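# Four arms lift a holed cloth off lanterns and lay it flat

## Task

Four arms are mounted around the work area (scene frame, metres; facing angle in degrees counter-clockwise from +x): arm1 at x=+0.34 y=+0.74 z=+0.72 facing -90; arm2 at x=-0.34 y=+0.74 z=+0.72 facing -90; arm3 at x=-0.34 y=-0.74 z=+0.72 facing +90; arm4 at x=+0.34 y=-0.74 z=+0.72 facing +90. A cloth lies over several lanterns, each poking up through a hole in it. Lift the cloth free of all the lanterns and lay it out flat. Every lantern has to stay upright at the spot it occupies now. The attempt fails if, at a moment when no gripper is holding the cloth, its mean height falls by more than roughly a thumb's length in a single drop. At the end, open the grippers and move the arms away. Anything that stays in place only because a robot is holding it is not counted as finished.

## Robot and tools

Robots and cameras. There are four identical i2rt Big YAM arms named arm1, arm2, arm3 and arm4, each with six joints, a two-finger gripper and a wrist camera (arm1_cam_wrist to arm4_cam_wrist). Their foot positions and facing directions are given in the task. Two fixed room cameras also exist: cam_high sits about 2.26 m up near (-0.02, -0.31) looking down on the table; cam_low stands at about x=1.91, height 0.95, looking back toward -x. Wrist images are 616x616 fisheye; room images are 504x504. A wrist camera's pose is computed from reported joint angles, so it can be off by more than the room cameras.

Frame. Everything uses one scene frame with its origin on the floor and +z up. The hand point is midway between the fingertips; the hand's z axis runs along the fingers and the fingers close along its y axis. With joints 1 and 6 at 0 and the hand level and pointing ahead, the wrist camera sits on top of the hand looking at the fingertips. Reach is about 1.0 m from the joint 1 axis.

execute_actions. Argument "actions" is a list holding one action or none (empty list = just report state and images). An action is an object keyed by robot name; each named robot gets its own "joints" object. Inside it, each key is an absolute joint target, not an offset: joint1_rad to joint6_rad in radians, and gripper_m in metres as the gap between fingertips. Ranges (tolerance for counting as reached in brackets): joint1_rad -2.879 to 2.879 (0.045), turns the arm about its foot, positive counter-clockwise seen from above, 0 = unfolding the way the foot faces; joint2_rad 0 to 3.141 (0.14), shoulder, 0 = upper arm pointing back roughly level, increasing raises then brings it forward; joint3_rad 0 to 3.019 (0.09), elbow, 0 = folded, increasing opens; joint4_rad -1.692 to 1.57 (0.055), hand pitch, positive tips fingers up; joint5_rad -1.57 to 1.57 (0.03), hand sideways swing, positive to the arm's right; joint6_rad -2.094 to 2.094 (0.035), hand roll, positive clockwise seen from behind the hand; gripper_m 0 to 0.093 (0.003), grip force roughly 50 to 62 N per pad, lower on some grippers. Optional "cameras" lists which of arm1_cam_wrist, arm2_cam_wrist, arm3_cam_wrist, arm4_cam_wrist, cam_high, cam_low, all to return; omitted, null or ["all"] gives every camera, [] gives none. Any unknown key, camera name or out-of-range number rejects the whole call and nothing moves.

All motions in an action begin at once and may finish at different times; no action runs past 15 s. Joints move at different speeds, so the hand can sweep a wide curve between postures. A joint or arm you leave out may still be driving toward an earlier target. Between calls and while you think, robots keep holding the last command.

Results. Each result gives every robot's joint_positions and joint_status, plus the images named in order on the "pictures" line. joint_status words: "off_target" = settled short of its target and possibly still pushing; "contact_stop" or "time_out" = the joint gave up and holds where it stopped, though after time_out a joint may keep a target (its old one, or one at most 0.375, 0.375, 0.113, 0.225, 0.075, 0.3 rad away for joints 1 to 6) and continue pressing, listed under on_its_own; send its reported position to relieve it. "joint command not followed" (often with a "cause:" line) means a safety check blocked that arm's joint targets, while any gripper target still ran; blocked joints show "not_followed" and may be retried with later actions until valid targets are sent. on_its_own describes what the call did not command; "held at" is the held target, not the current angle. A joint holding weight may sag. A target very near the current angle might produce no motion.

wait: "seconds" from 0 to 10; commands nothing and returns state and images like an empty action.

zoom_image: "camera" (one of the six names) and "region" [x0, y0, x1, y1] in pixels of that camera's latest full image, origin top-left, at most 504 by 504.

finished_scene: "scene" is the number of the scene you are ending. It is final; the result tells whether the goal was met and gives the next task if any. The goal must hold on its own afterwards.

Hazards. Arms do not stop on touching; they keep pressing, possibly hard. Two arms squeezed hard together ends the run as a failure; a hard strike can too. No state line reports arm-to-arm touching, and the anti-collision check can be late and ignores fingers, gripper housings and wrist cameras. Robots do not wait for one another. Knocking rigid objects (the lanterns) over or out of the work area fails the task. Do not let the cloth fall freely by more than a few centimetres with no gripper on it. Sustained loads and pushing heat motors: a MOTOR HOT line appears at 85 °C; at 100 °C an OVER-TEMPERATURE FAULT drops that arm and its gripper until cooled, and its unreached keys read "limit_stop_at_motor_heat" (resend the target). Avoid drops, slips, slams and hard pushes.

Each tool is called by a JSON object that holds its "fn" and its "kwargs".

## Session

I'll start by looking at the current state.

{"fn": "execute_actions", "kwargs": {"actions": []}}

Scene clock: 0.00 s.
Motor temperatures (°C, as the motors report them): arm1=[23 21 20 20 22 21] | arm2=[21 20 21 23 20 22] | arm3=[22 21 20 21 22 22] | arm4=[20 22 20 21 20 22]
arm1.joint_positions: joint1_rad=+0.004 joint2_rad=+0.448 joint3_rad=+1.468 joint4_rad=-1.524 joint5_rad=-0.017 joint6_rad=-0.016 gripper_m=+0.094
arm1.joint_status: not commanded
arm1.hand: x=+0.3426 y=+0.6224 z=+1.3034 quat_wxyz=(-0.368, -0.592, -0.621, +0.360) (m; scene frame)
arm2.joint_positions: joint1_rad=-0.013 joint2_rad=+0.446 joint3_rad=+1.461 joint4_rad=-1.526 joint5_rad=+0.002 joint6_rad=+0.004 gripper_m=+0.094
arm2.joint_status: not commanded
arm2.hand: x=-0.3396 y=+0.6126 z=+1.3664 quat_wxyz=(-0.352, -0.621, -0.601, +0.360) (m; scene frame)
arm3.joint_positions: joint1_rad=+0.009 joint2_rad=+0.439 joint3_rad=+1.449 joint4_rad=-1.519 joint5_rad=-0.011 joint6_rad=+0.005 gripper_m=+0.095
arm3.joint_status: not commanded
arm3.hand: x=-0.3465 y=-0.6188 z=+1.3324 quat_wxyz=(-0.350, +0.624, -0.592, -0.370) (m; scene frame)
arm4.joint_positions: joint1_rad=+0.002 joint2_rad=+0.439 joint3_rad=+1.476 joint4_rad=-1.542 joint5_rad=+0.004 joint6_rad=+0.007 gripper_m=+0.094
arm4.joint_status: not commanded
arm4.hand: x=+0.3418 y=-0.6272 z=+1.3910 quat_wxyz=(-0.367, +0.594, -0.621, -0.357) (m; scene frame)
pictures: arm1_cam_wrist, arm2_cam_wrist, arm3_cam_wrist, arm4_cam_wrist, cam_high, cam_low
Images, in order (width x height): arm1_cam_wrist 616x616, arm2_cam_wrist 616x616, arm3_cam_wrist 616x616, arm4_cam_wrist 616x616, cam_high 504x504, cam_low 504x504.

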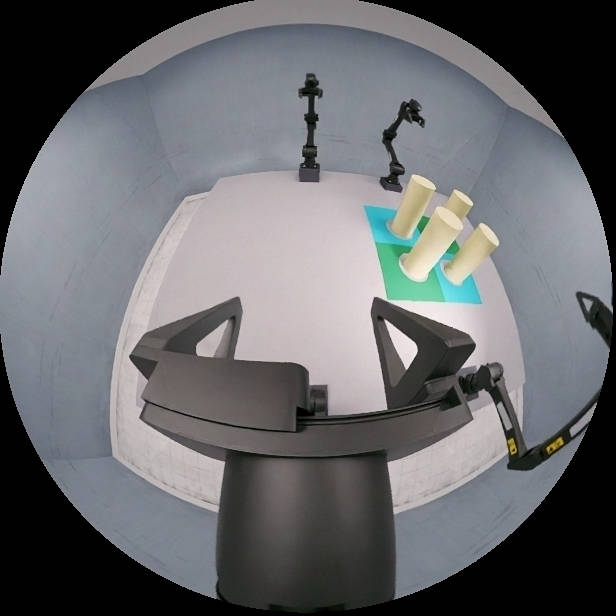

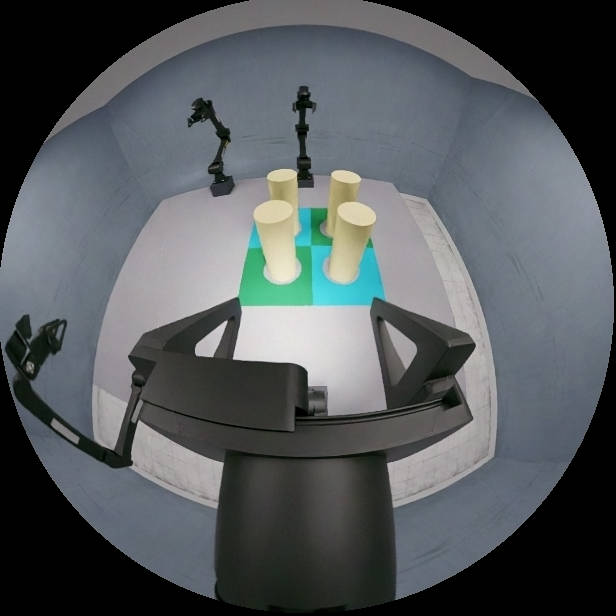

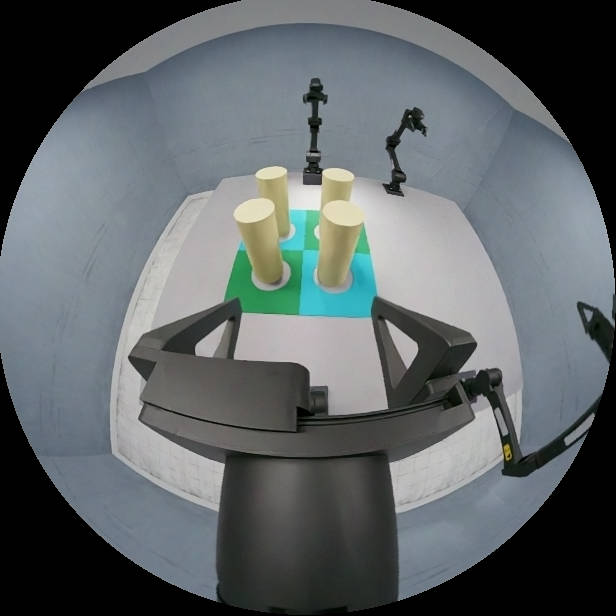

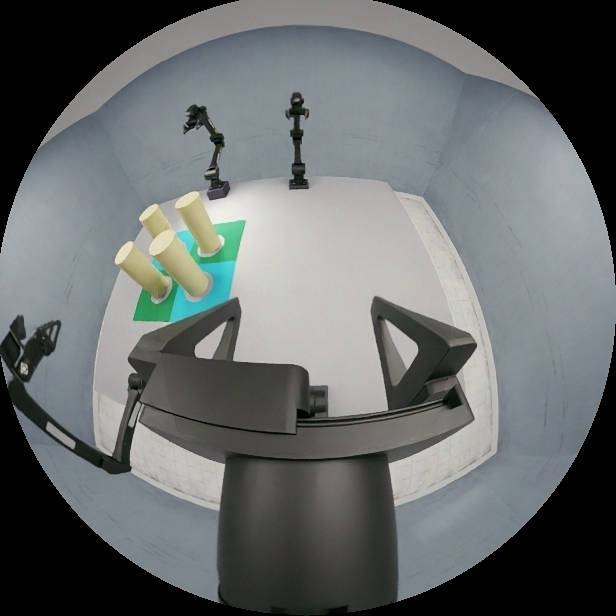

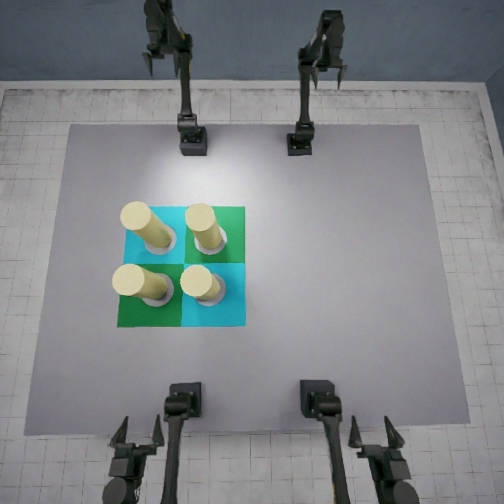

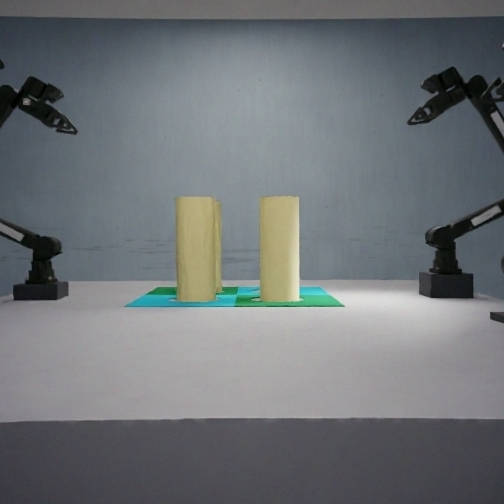

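{"fn": "execute_actions", "kwargs": {"actions": [{"arm1": {"joints": {"joint1_rad": -0.707, "joint2_rad": 1.571, "joint3_rad": 1.571, "joint4_rad": -1.571}}, "arm4": {"joints": {"joint1_rad": 0.0, "joint2_rad": 1.571, "joint3_rad": 1.571, "joint4_rad": 0.0}}, "arm2": {"joints": {"joint1_rad": -0.727, "joint2_rad": 1.0, "joint3_rad": 1.571, "joint4_rad": -1.571}}, "arm3": {"joints": {"joint1_rad": 0.845, "joint2_rad": 1.8, "joint3_rad": 1.571, "joint4_rad": -0.8}}}], "cameras": ["cam_high", "cam_low"]}}

Scene clock: 24.50 s.
Motor temperatures (°C, as the motors report them): arm1=[23 21 22 20 22 21] | arm2=[21 20 23 24 20 22] | arm3=[22 21 22 21 22 22] | arm4=[20 22 23 21 20 22]
arm1.joint_positions: joint1_rad=-0.713 joint2_rad=+1.583 joint3_rad=+1.556 joint4_rad=-1.564 joint5_rad=-0.018 joint6_rad=-0.016 gripper_m=+0.094
arm1.joint_status: all done
arm1.hand: x=+0.0352 y=+0.3807 z=+0.9977 quat_wxyz=(-0.009, -0.903, -0.430, -0.008) (m; scene frame)
arm2.joint_positions: joint1_rad=-0.726 joint2_rad=+0.993 joint3_rad=+1.560 joint4_rad=-1.557 joint5_rad=+0.001 joint6_rad=+0.004 gripper_m=+0.094
arm2.joint_status: all done
arm2.hand: x=-0.5576 y=+0.4954 z=+1.2908 quat_wxyz=(-0.114, -0.878, -0.385, +0.261) (m; scene frame)
arm3.joint_positions: joint1_rad=+0.848 joint2_rad=+1.809 joint3_rad=+1.554 joint4_rad=-0.822 joint5_rad=-0.011 joint6_rad=+0.005 gripper_m=+0.095
arm3.joint_status: all done
arm3.hand: x=-0.8508 y=-0.3229 z=+0.9438 quat_wxyz=(-0.082, +0.914, -0.325, -0.230) (m; scene frame)
arm4.joint_positions: joint1_rad=+0.002 joint2_rad=+1.567 joint3_rad=+1.555 joint4_rad=-0.014 joint5_rad=+0.004 joint6_rad=+0.007 gripper_m=+0.094
arm4.joint_status: all done
arm4.hand: x=+0.3613 y=-0.0278 z=+1.3307 quat_wxyz=(-0.502, +0.492, -0.517, -0.489) (m; scene frame)
pictures: cam_high, cam_low
Images, in order (width x height): cam_high 504x504, cam_low 504x504.

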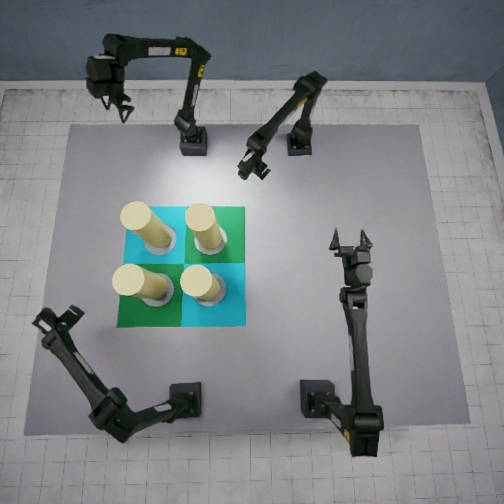

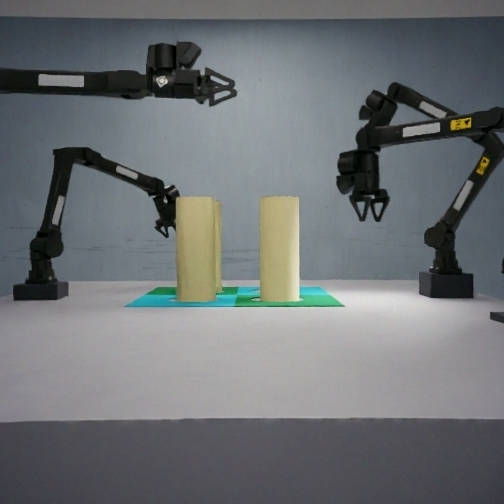

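{"fn": "execute_actions", "kwargs": {"actions": [{"arm1": {"joints": {"joint1_rad": -0.693, "joint2_rad": 2.04, "joint3_rad": 1.658, "joint4_rad": -1.189, "gripper_m": 0.06}}, "arm2": {"joints": {"joint1_rad": -0.654, "joint2_rad": 2.062, "joint3_rad": 1.549, "joint4_rad": -1.058, "gripper_m": 0.06}}, "arm3": {"joints": {"joint1_rad": 0.72, "joint2_rad": 1.87, "joint3_rad": 1.353, "joint4_rad": -1.054, "gripper_m": 0.06}}, "arm4": {"joints": {"joint1_rad": 0.82, "joint2_rad": 1.981, "joint3_rad": 1.376, "joint4_rad": -0.966, "gripper_m": 0.06}}}]}}

Scene clock: 64.67 s.
Motor temperatures (°C, as the motors report them): arm1=[23 23 25 20 22 21] | arm2=[21 20 25 24 20 22] | arm3=[22 24 27 21 22 22] | arm4=[20 24 27 21 20 22]
arm1.joint_positions: joint1_rad=-0.698 joint2_rad=+2.052 joint3_rad=+1.637 joint4_rad=-1.198 joint5_rad=-0.018 joint6_rad=-0.016 gripper_m=+0.060
arm1.joint_status: all done
arm1.hand: x=-0.0390 y=+0.2762 z=+0.7823 quat_wxyz=(-0.004, -0.899, -0.437, -0.018) (m; scene frame)
arm2.joint_positions: joint1_rad=-0.657 joint2_rad=+2.080 joint3_rad=+1.541 joint4_rad=-1.071 joint5_rad=+0.001 joint6_rad=+0.004 gripper_m=+0.060
arm2.joint_status: all done
arm2.hand: x=-0.6980 y=+0.2828 z=+0.7916 quat_wxyz=(+0.010, -0.901, -0.433, -0.019) (m; scene frame)
arm3.joint_positions: joint1_rad=+0.720 joint2_rad=+1.891 joint3_rad=+1.339 joint4_rad=-1.042 joint5_rad=-0.011 joint6_rad=+0.005 gripper_m=+0.060
arm3.joint_status: all done
arm3.hand: x=-0.6971 y=-0.3599 z=+0.7978 quat_wxyz=(+0.004, +0.918, -0.397, +0.010) (m; scene frame)
arm4.joint_positions: joint1_rad=+0.829 joint2_rad=+1.965 joint3_rad=+1.351 joint4_rad=-0.958 joint5_rad=+0.002 joint6_rad=+0.007 gripper_m=+0.060
arm4.joint_status: all done
arm4.hand: x=-0.0511 y=-0.3595 z=+0.8195 quat_wxyz=(-0.004, +0.924, -0.382, -0.002) (m; scene frame)
pictures: arm1_cam_wrist, arm2_cam_wrist, arm3_cam_wrist, arm4_cam_wrist, cam_high, cam_low
camera_calibration (this result's frames):
arm1_cam_wrist: T_world_to_cam=[[-0.785301, 0.618411, -0.0294773, -0.175822], [0.47973, 0.63791, 0.602437, -0.625436], [0.391358, 0.458954, -0.797622, 0.643038], [0, 0, 0, 1]] pos_world=[-0.0896911, 0.212577, 0.884504]
arm2_cam_wrist: T_world_to_cam=[[-0.777409, 0.628989, -0.00289147, -0.711157], [0.490113, 0.608631, 0.623986, -0.319577], [0.39424, 0.483675, -0.78143, 0.878796], [0, 0, 0, 1]] pos_world=[-0.742688, 0.216763, 0.884073]
arm3_cam_wrist: T_world_to_cam=[[0.727573, 0.686023, -0.00324406, 0.758023], [0.550849, -0.58138, 0.598802, -0.294708], [0.408906, -0.437459, -0.800891, 0.891586], [0, 0, 0, 1]] pos_world=[-0.753752, -0.301327, 0.892994]
arm4_cam_wrist: T_world_to_cam=[[0.701508, 0.712638, 0.00591466, 0.285659], [0.575205, -0.571082, 0.585665, -0.653341], [0.420745, -0.407446, -0.810531, 0.659896], [0, 0, 0, 1]] pos_world=[-0.102234, -0.307811, 0.915816]
Images, in order (width x height): arm1_cam_wrist 616x616, arm2_cam_wrist 616x616, arm3_cam_wrist 616x616, arm4_cam_wrist 616x616, cam_high 504x504, cam_low 504x504.

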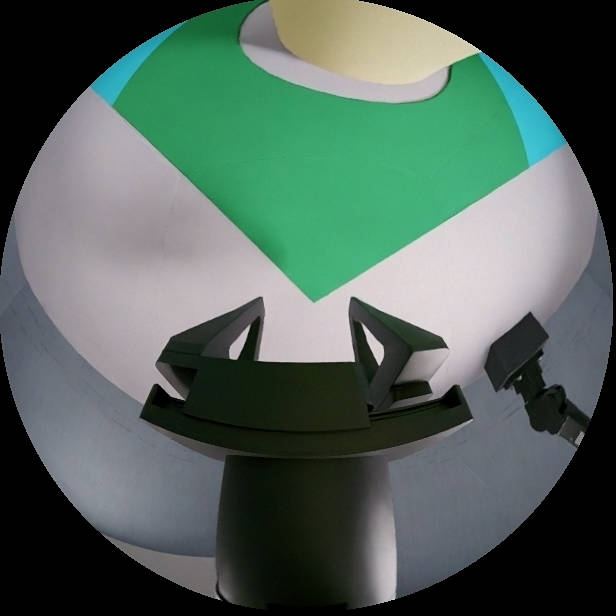

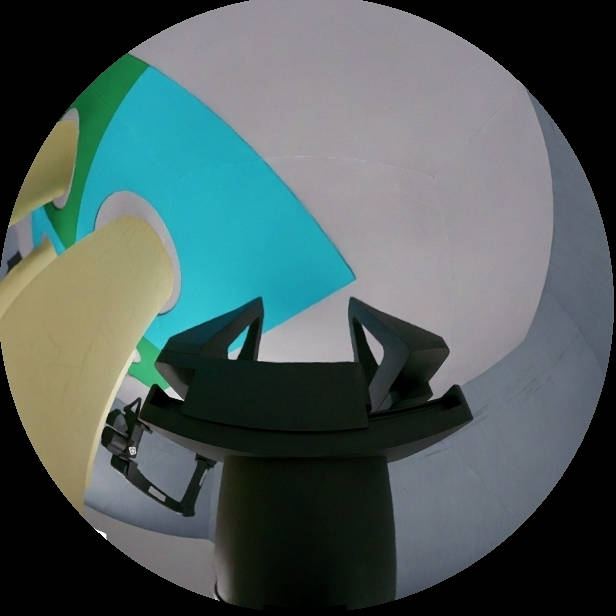

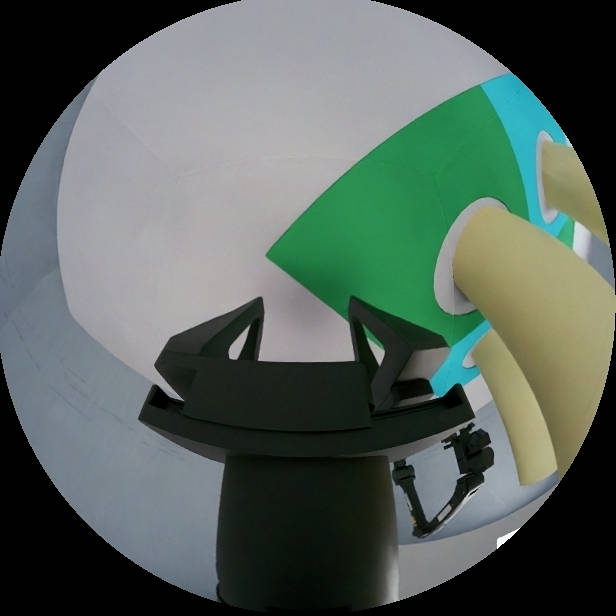

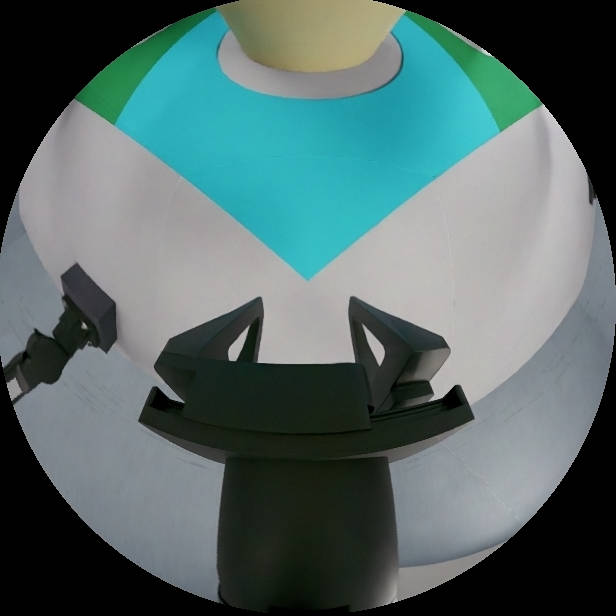

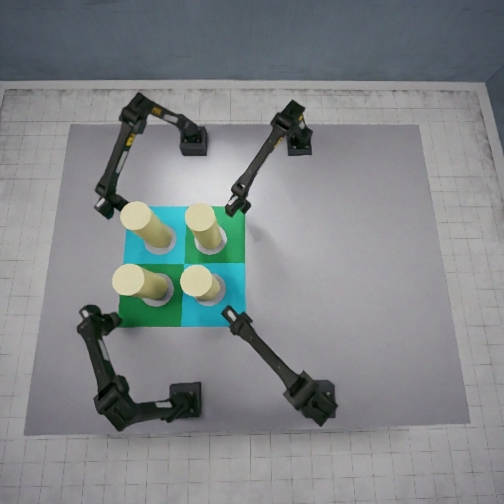

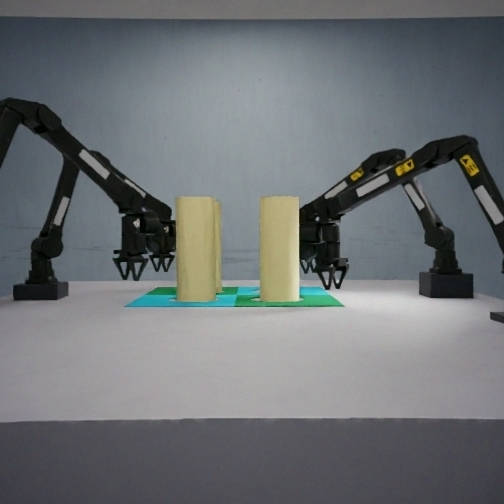

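{"fn": "execute_actions", "kwargs": {"actions": [{"arm1": {"joints": {"joint1_rad": -0.714, "joint2_rad": 2.149, "joint3_rad": 1.703, "joint4_rad": -1.125}}, "arm2": {"joints": {"joint1_rad": -0.621, "joint2_rad": 2.127, "joint3_rad": 1.503, "joint4_rad": -0.947}}, "arm3": {"joints": {"joint1_rad": 0.678, "joint2_rad": 1.99, "joint3_rad": 1.352, "joint4_rad": -0.933}}, "arm4": {"joints": {"joint1_rad": 0.809, "joint2_rad": 2.183, "joint3_rad": 1.435, "joint4_rad": -0.823}}}]}}

Scene clock: 85.73 s.
Motor temperatures (°C, as the motors report them): arm1=[23 25 26 20 22 21] | arm2=[21 23 24 24 20 22] | arm3=[22 25 26 21 22 22] | arm4=[20 25 26 21 20 22]
arm1.joint_positions: joint1_rad=-0.709 joint2_rad=+2.151 joint3_rad=+1.667 joint4_rad=-1.133 joint5_rad=-0.017 joint6_rad=-0.016 gripper_m=+0.060
arm1.joint_status: all done
arm1.hand: x=-0.0551 y=+0.2673 z=+0.7341 quat_wxyz=(-0.003, -0.902, -0.431, -0.020) (m; scene frame)
arm2.joint_positions: joint1_rad=-0.622 joint2_rad=+2.127 joint3_rad=+1.509 joint4_rad=-0.963 joint5_rad=+0.001 joint6_rad=+0.004 gripper_m=+0.060
arm2.joint_status: all done
arm2.hand: x=-0.6842 y=+0.2670 z=+0.7544 quat_wxyz=(+0.004, -0.893, -0.449, -0.006) (m; scene frame)
arm3.joint_positions: joint1_rad=+0.674 joint2_rad=+2.001 joint3_rad=+1.339 joint4_rad=-0.948 joint5_rad=-0.011 joint6_rad=+0.005 gripper_m=+0.060
arm3.joint_status: all done
arm3.hand: x=-0.6841 y=-0.3373 z=+0.7416 quat_wxyz=(+0.008, +0.908, -0.418, +0.018) (m; scene frame)
arm4.joint_positions: joint1_rad=+0.823 joint2_rad=+2.161 joint3_rad=+1.435 joint4_rad=-0.825 joint5_rad=+0.003 joint6_rad=+0.007 gripper_m=+0.060
arm4.joint_status: all done
arm4.hand: x=-0.0756 y=-0.3302 z=+0.7394 quat_wxyz=(-0.008, +0.923, -0.385, -0.012) (m; scene frame)
pictures: arm1_cam_wrist, arm2_cam_wrist, arm3_cam_wrist, arm4_cam_wrist, cam_high, cam_low
camera_calibration (this result's frames):
arm1_cam_wrist: T_world_to_cam=[[-0.778118, 0.627433, -0.0293171, -0.186498], [0.485441, 0.630333, 0.605828, -0.583177], [0.398596, 0.457174, -0.795055, 0.613907], [0, 0, 0, 1]] pos_world=[-0.10672, 0.203949, 0.835927]
arm2_cam_wrist: T_world_to_cam=[[-0.799076, 0.601221, -0.00331431, -0.697733], [0.478885, 0.639794, 0.60111, -0.292221], [0.36352, 0.478745, -0.79916, 0.845581], [0, 0, 0, 1]] pos_world=[-0.724987, 0.201635, 0.849098]
arm3_cam_wrist: T_world_to_cam=[[0.758358, 0.65183, -0.00325439, 0.742375], [0.517139, -0.5986, 0.611756, -0.293563], [0.396813, -0.465613, -0.79104, 0.826046], [0, 0, 0, 1]] pos_world=[-0.738959, -0.275012, 0.83544]
arm4_cam_wrist: T_world_to_cam=[[0.705625, 0.708554, 0.0066164, 0.280909], [0.580106, -0.58302, 0.568827, -0.566709], [0.406902, -0.397541, -0.82243, 0.628248], [0, 0, 0, 1]] pos_world=[-0.125101, -0.279688, 0.837191]
Images, in order (width x height): arm1_cam_wrist 616x616, arm2_cam_wrist 616x616, arm3_cam_wrist 616x616, arm4_cam_wrist 616x616, cam_high 504x504, cam_low 504x504.

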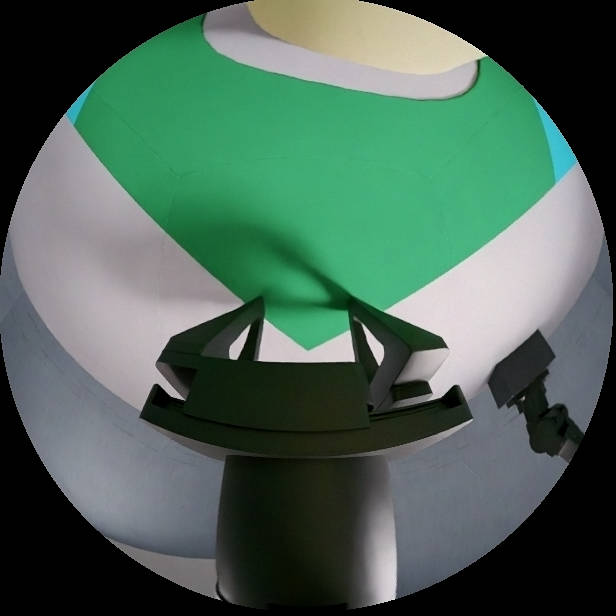

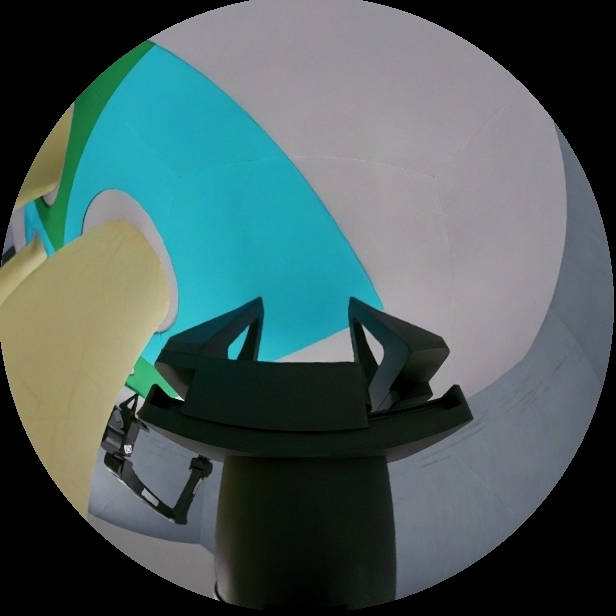

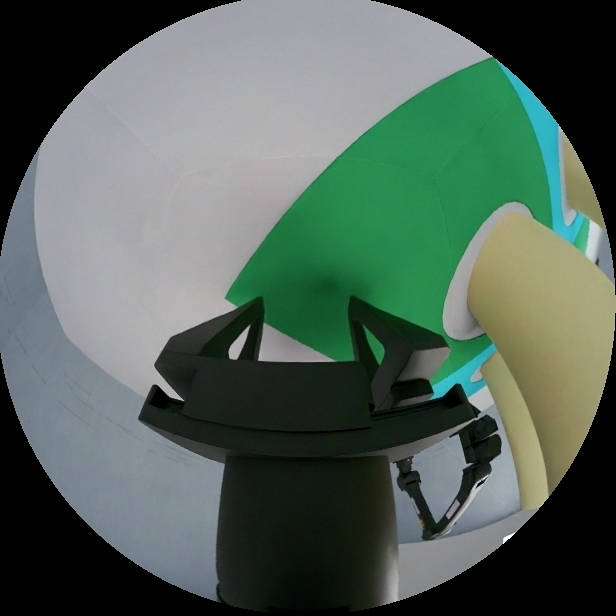

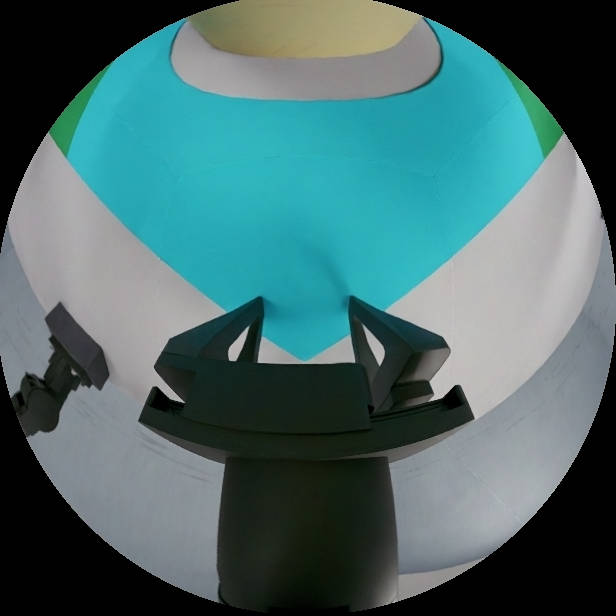

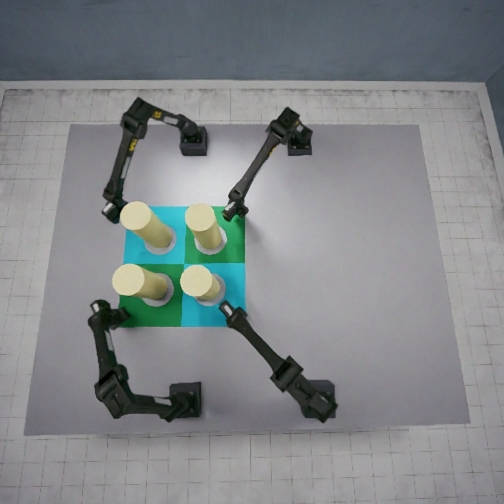

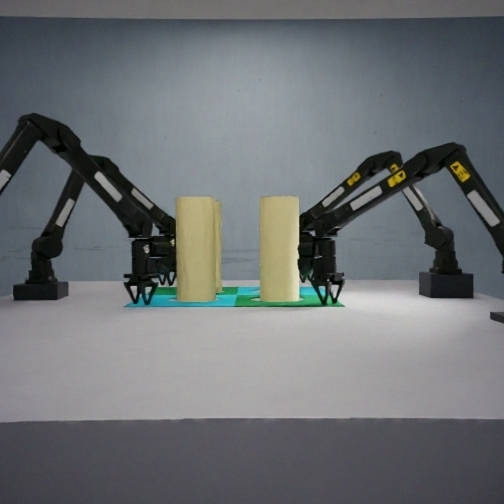

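{"fn": "execute_actions", "kwargs": {"actions": [{"arm2": {"joints": {"joint2_rad": 2.17, "joint4_rad": -0.92}}, "arm3": {"joints": {"joint2_rad": 2.015}}, "arm4": {"joints": {"joint2_rad": 2.205}}}], "cameras": []}}

{"fn": "execute_actions", "kwargs": {"actions": [{"arm1": {"joints": {"gripper_m": 0.0}}, "arm2": {"joints": {"gripper_m": 0.0}}, "arm3": {"joints": {"gripper_m": 0.0}}, "arm4": {"joints": {"gripper_m": 0.0}}}]}}

Scene clock: 90.67 s.
Motor temperatures (°C, as the motors report them): arm1=[23 25 26 20 22 21] | arm2=[21 23 24 24 20 22] | arm3=[22 25 26 21 22 22] | arm4=[20 25 25 21 20 22]
arm1.joint_positions: joint1_rad=-0.709 joint2_rad=+2.151 joint3_rad=+1.667 joint4_rad=-1.133 joint5_rad=-0.017 joint6_rad=-0.016 gripper_m=+0.060
arm1.joint_status: not commanded
arm1.hand: x=-0.0551 y=+0.2673 z=+0.7341 quat_wxyz=(-0.003, -0.902, -0.431, -0.020) (m; scene frame)
arm2.joint_positions: joint1_rad=-0.622 joint2_rad=+2.166 joint3_rad=+1.509 joint4_rad=-0.935 joint5_rad=+0.001 joint6_rad=+0.004 gripper_m=+0.060
arm2.joint_status: all done
arm2.hand: x=-0.6836 y=+0.2678 z=+0.7321 quat_wxyz=(+0.007, -0.893, -0.449, -0.011) (m; scene frame)
arm3.joint_positions: joint1_rad=+0.674 joint2_rad=+2.001 joint3_rad=+1.339 joint4_rad=-0.948 joint5_rad=-0.011 joint6_rad=+0.005 gripper_m=+0.060
arm3.joint_status: all done
arm3.hand: x=-0.6841 y=-0.3373 z=+0.7416 quat_wxyz=(+0.008, +0.908, -0.418, +0.018) (m; scene frame)
arm4.joint_positions: joint1_rad=+0.823 joint2_rad=+2.162 joint3_rad=+1.435 joint4_rad=-0.825 joint5_rad=+0.003 joint6_rad=+0.007 gripper_m=+0.060
arm4.joint_status: all done
arm4.hand: x=-0.0754 y=-0.3303 z=+0.7388 quat_wxyz=(-0.008, +0.923, -0.385, -0.011) (m; scene frame)
pictures: none
No camera images: the call's "cameras" was empty. Leave "cameras" out to get every camera's image.

Scene clock: 91.30 s.
Motor temperatures (°C, as the motors report them): arm1=[23 25 26 20 22 21] | arm2=[21 23 24 24 20 22] | arm3=[22 25 26 21 22 22] | arm4=[20 25 25 21 20 22]
arm1.joint_positions: joint1_rad=-0.709 joint2_rad=+2.151 joint3_rad=+1.667 joint4_rad=-1.133 joint5_rad=-0.017 joint6_rad=-0.016 gripper_m=+0.001
arm1.joint_status: all done
arm1.hand: x=-0.0551 y=+0.2673 z=+0.7341 quat_wxyz=(-0.003, -0.902, -0.431, -0.020) (m; scene frame)
arm2.joint_positions: joint1_rad=-0.622 joint2_rad=+2.166 joint3_rad=+1.509 joint4_rad=-0.935 joint5_rad=+0.001 joint6_rad=+0.004 gripper_m=+0.000
arm2.joint_status: all done
arm2.hand: x=-0.6836 y=+0.2678 z=+0.7321 quat_wxyz=(+0.007, -0.893, -0.449, -0.011) (m; scene frame)
arm3.joint_positions: joint1_rad=+0.674 joint2_rad=+2.001 joint3_rad=+1.339 joint4_rad=-0.948 joint5_rad=-0.011 joint6_rad=+0.005 gripper_m=+0.001
arm3.joint_status: all done
arm3.hand: x=-0.6841 y=-0.3373 z=+0.7416 quat_wxyz=(+0.008, +0.908, -0.418, +0.018) (m; scene frame)
arm4.joint_positions: joint1_rad=+0.823 joint2_rad=+2.162 joint3_rad=+1.435 joint4_rad=-0.825 joint5_rad=+0.003 joint6_rad=+0.007 gripper_m=+0.001
arm4.joint_status: all done
arm4.hand: x=-0.0754 y=-0.3303 z=+0.7388 quat_wxyz=(-0.008, +0.923, -0.385, -0.011) (m; scene frame)
pictures: arm1_cam_wrist, arm2_cam_wrist, arm3_cam_wrist, arm4_cam_wrist, cam_high, cam_low
camera_calibration (this result's frames):
arm1_cam_wrist: T_world_to_cam=[[-0.778118, 0.627433, -0.0293171, -0.186498], [0.485441, 0.630333, 0.605828, -0.583177], [0.398596, 0.457174, -0.795055, 0.613907], [0, 0, 0, 1]] pos_world=[-0.10672, 0.203949, 0.835927]
arm2_cam_wrist: T_world_to_cam=[[-0.799043, 0.601265, -0.00318985, -0.697926], [0.474507, 0.633831, 0.61082, -0.288093], [0.369287, 0.486558, -0.791763, 0.823558], [0, 0, 0, 1]] pos_world=[-0.725099, 0.201532, 0.82581]
arm3_cam_wrist: T_world_to_cam=[[0.758358, 0.65183, -0.00325439, 0.742375], [0.517139, -0.5986, 0.611756, -0.293563], [0.396813, -0.465613, -0.79104, 0.826046], [0, 0, 0, 1]] pos_world=[-0.738959, -0.275012, 0.83544]
arm4_cam_wrist: T_world_to_cam=[[0.705623, 0.708557, 0.00661745, 0.280911], [0.579642, -0.582563, 0.569768, -0.56713], [0.407568, -0.398206, -0.821779, 0.626928], [0, 0, 0, 1]] pos_world=[-0.125001, -0.279784, 0.83647]
Images, in order (width x height): arm1_cam_wrist 616x616, arm2_cam_wrist 616x616, arm3_cam_wrist 616x616, arm4_cam_wrist 616x616, cam_high 504x504, cam_low 504x504.

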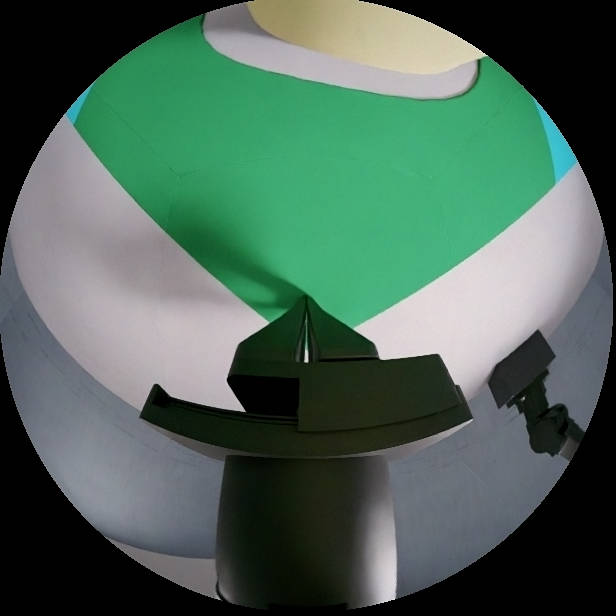

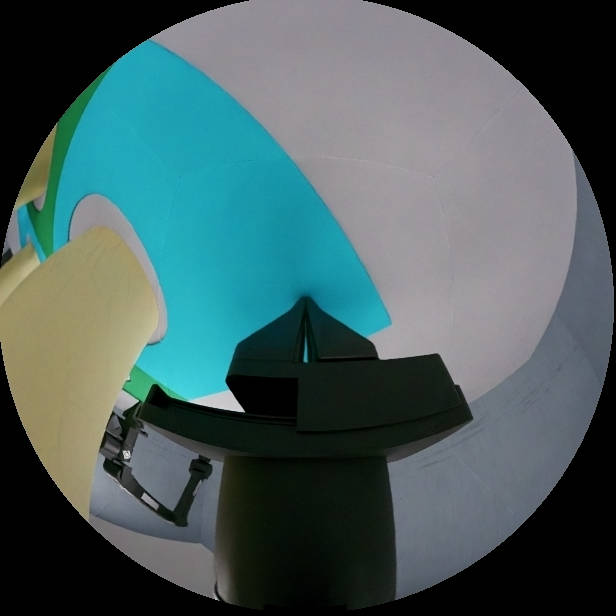

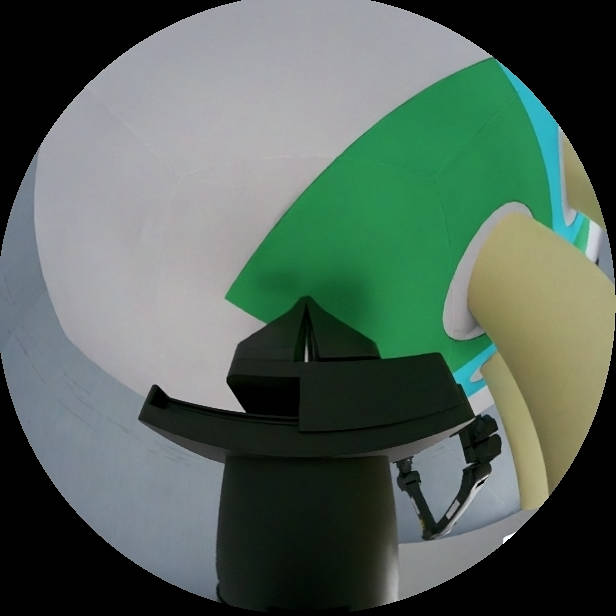

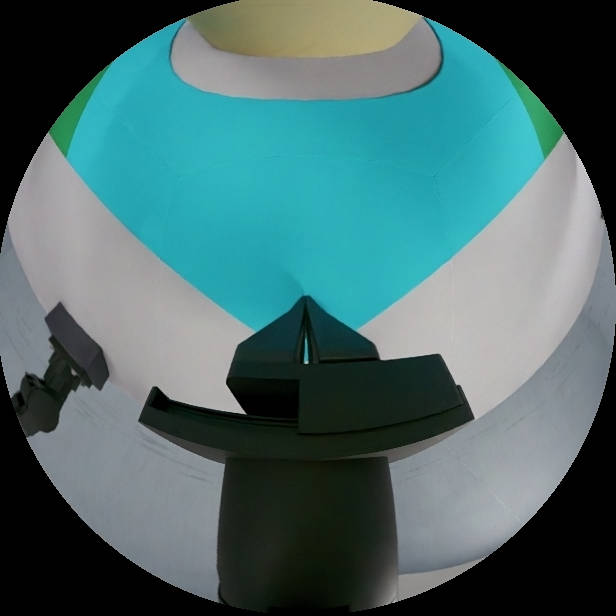

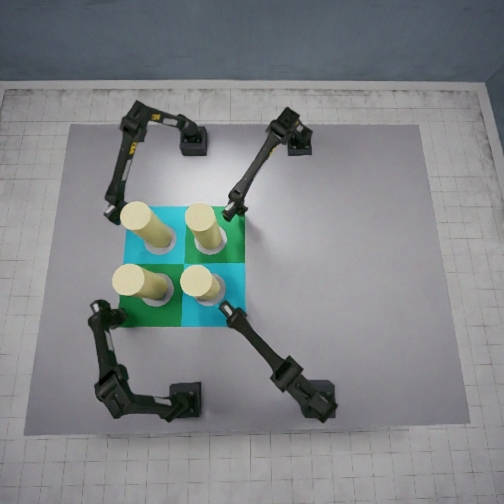

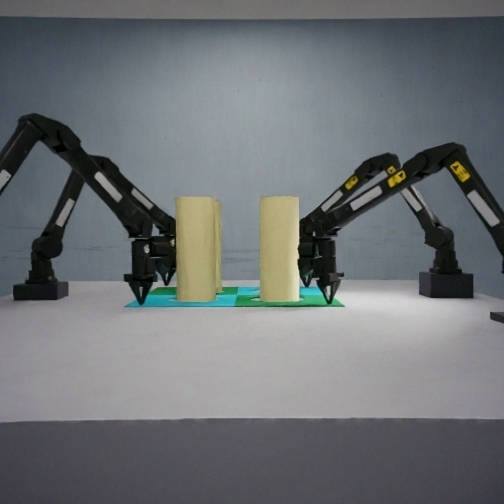

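{"fn": "execute_actions", "kwargs": {"actions": [{"arm1": {"joints": {"joint2_rad": 2.06, "joint3_rad": 1.68, "joint4_rad": -1.19}}, "arm2": {"joints": {"joint2_rad": 2.08, "joint4_rad": -1.0}}, "arm3": {"joints": {"joint2_rad": 1.91, "joint4_rad": -1.01}}, "arm4": {"joints": {"joint2_rad": 2.09, "joint4_rad": -0.91}}}]}}

Scene clock: 94.43 s.
Motor temperatures (°C, as the motors report them): arm1=[23 26 26 20 22 21] | arm2=[21 23 24 24 20 22] | arm3=[22 25 26 21 22 22] | arm4=[20 25 25 21 20 22]
arm1.joint_positions: joint1_rad=-0.709 joint2_rad=+2.063 joint3_rad=+1.667 joint4_rad=-1.182 joint5_rad=-0.017 joint6_rad=-0.016 gripper_m=+0.001
arm1.joint_status: all done
arm1.hand: x=-0.0538 y=+0.2692 z=+0.7864 quat_wxyz=(-0.011, -0.902, -0.432, -0.002) (m; scene frame)
arm2.joint_positions: joint1_rad=-0.622 joint2_rad=+2.079 joint3_rad=+1.509 joint4_rad=-0.987 joint5_rad=+0.001 joint6_rad=+0.004 gripper_m=+0.000
arm2.joint_status: all done
arm2.hand: x=-0.6856 y=+0.2651 z=+0.7819 quat_wxyz=(-0.001, -0.893, -0.449, +0.005) (m; scene frame)
arm3.joint_positions: joint1_rad=+0.674 joint2_rad=+1.925 joint3_rad=+1.339 joint4_rad=-0.996 joint5_rad=-0.011 joint6_rad=+0.005 gripper_m=+0.001
arm3.joint_status: all done
arm3.hand: x=-0.6839 y=-0.3382 z=+0.7805 quat_wxyz=(+0.002, +0.908, -0.418, +0.005) (m; scene frame)
arm4.joint_positions: joint1_rad=+0.823 joint2_rad=+2.076 joint3_rad=+1.433 joint4_rad=-0.902 joint5_rad=+0.003 joint6_rad=+0.007 gripper_m=+0.001
arm4.joint_status: all done
arm4.hand: x=-0.0731 y=-0.3328 z=+0.7854 quat_wxyz=(-0.009, +0.923, -0.385, -0.014) (m; scene frame)
pictures: arm1_cam_wrist, arm2_cam_wrist, arm3_cam_wrist, arm4_cam_wrist, cam_high, cam_low
camera_calibration (this result's frames):
arm1_cam_wrist: T_world_to_cam=[[-0.778738, 0.626693, -0.0286823, -0.185508], [0.500531, 0.648229, 0.573818, -0.595496], [0.378201, 0.432498, -0.81848, 0.678131], [0, 0, 0, 1]] pos_world=[-0.102867, 0.208985, 0.891423]
arm2_cam_wrist: T_world_to_cam=[[-0.799144, 0.601129, -0.00356116, -0.697413], [0.487427, 0.651432, 0.581422, -0.288713], [0.351829, 0.462904, -0.813594, 0.876408], [0, 0, 0, 1]] pos_world=[-0.724953, 0.20162, 0.878421]
arm3_cam_wrist: T_world_to_cam=[[0.758097, 0.652134, -0.00331343, 0.742902], [0.528258, -0.611097, 0.589494, -0.297241], [0.382404, -0.448644, -0.807766, 0.865257], [0, 0, 0, 1]] pos_world=[-0.73705, -0.277922, 0.876609]
arm4_cam_wrist: T_world_to_cam=[[0.705638, 0.708542, 0.00661177, 0.280745], [0.582109, -0.584993, 0.564742, -0.593124], [0.404011, -0.394654, -0.825241, 0.666979], [0, 0, 0, 1]] pos_world=[-0.122309, -0.282667, 0.883524]
Images, in order (width x height): arm1_cam_wrist 616x616, arm2_cam_wrist 616x616, arm3_cam_wrist 616x616, arm4_cam_wrist 616x616, cam_high 504x504, cam_low 504x504.

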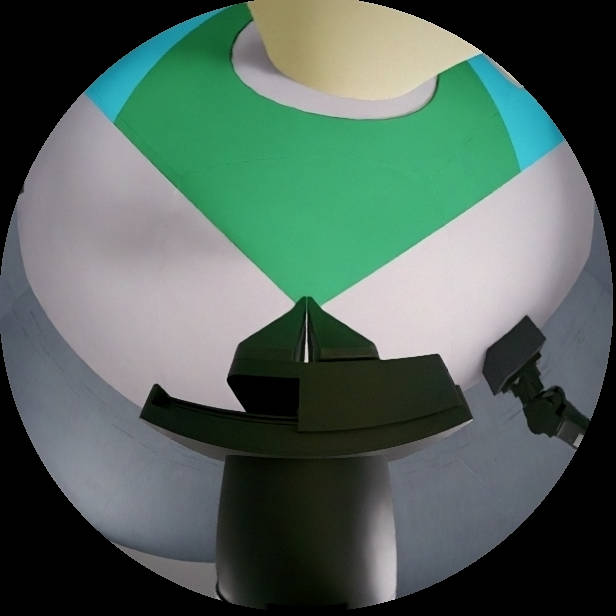

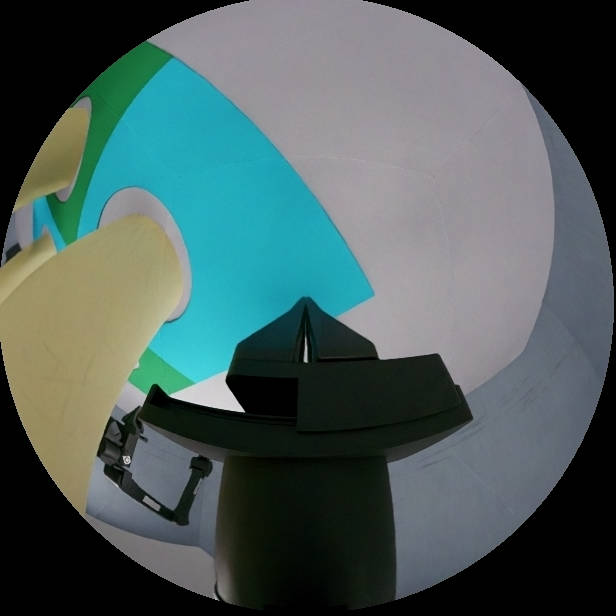

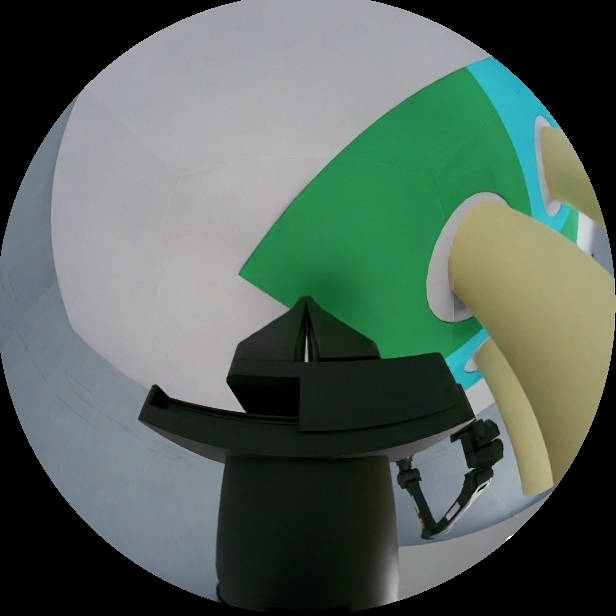

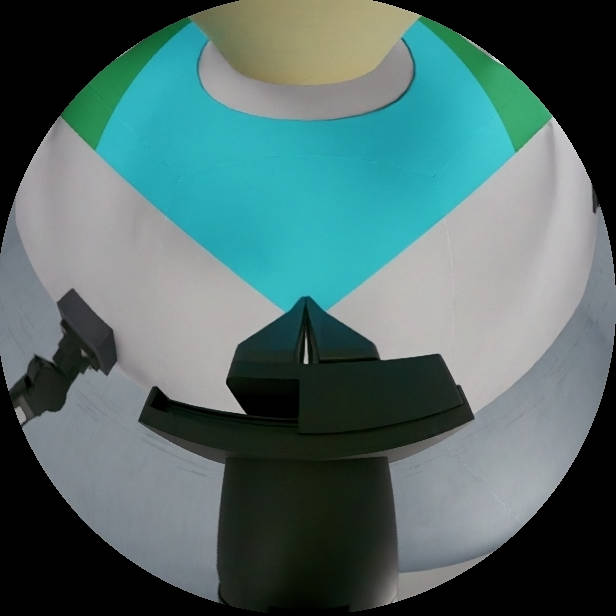

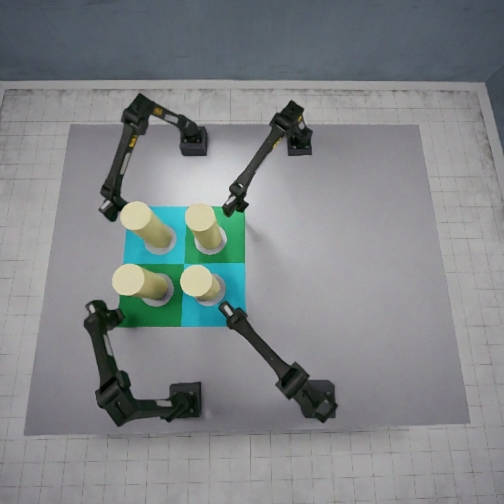

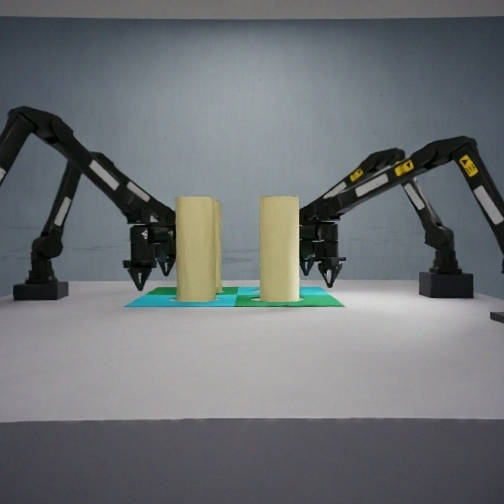

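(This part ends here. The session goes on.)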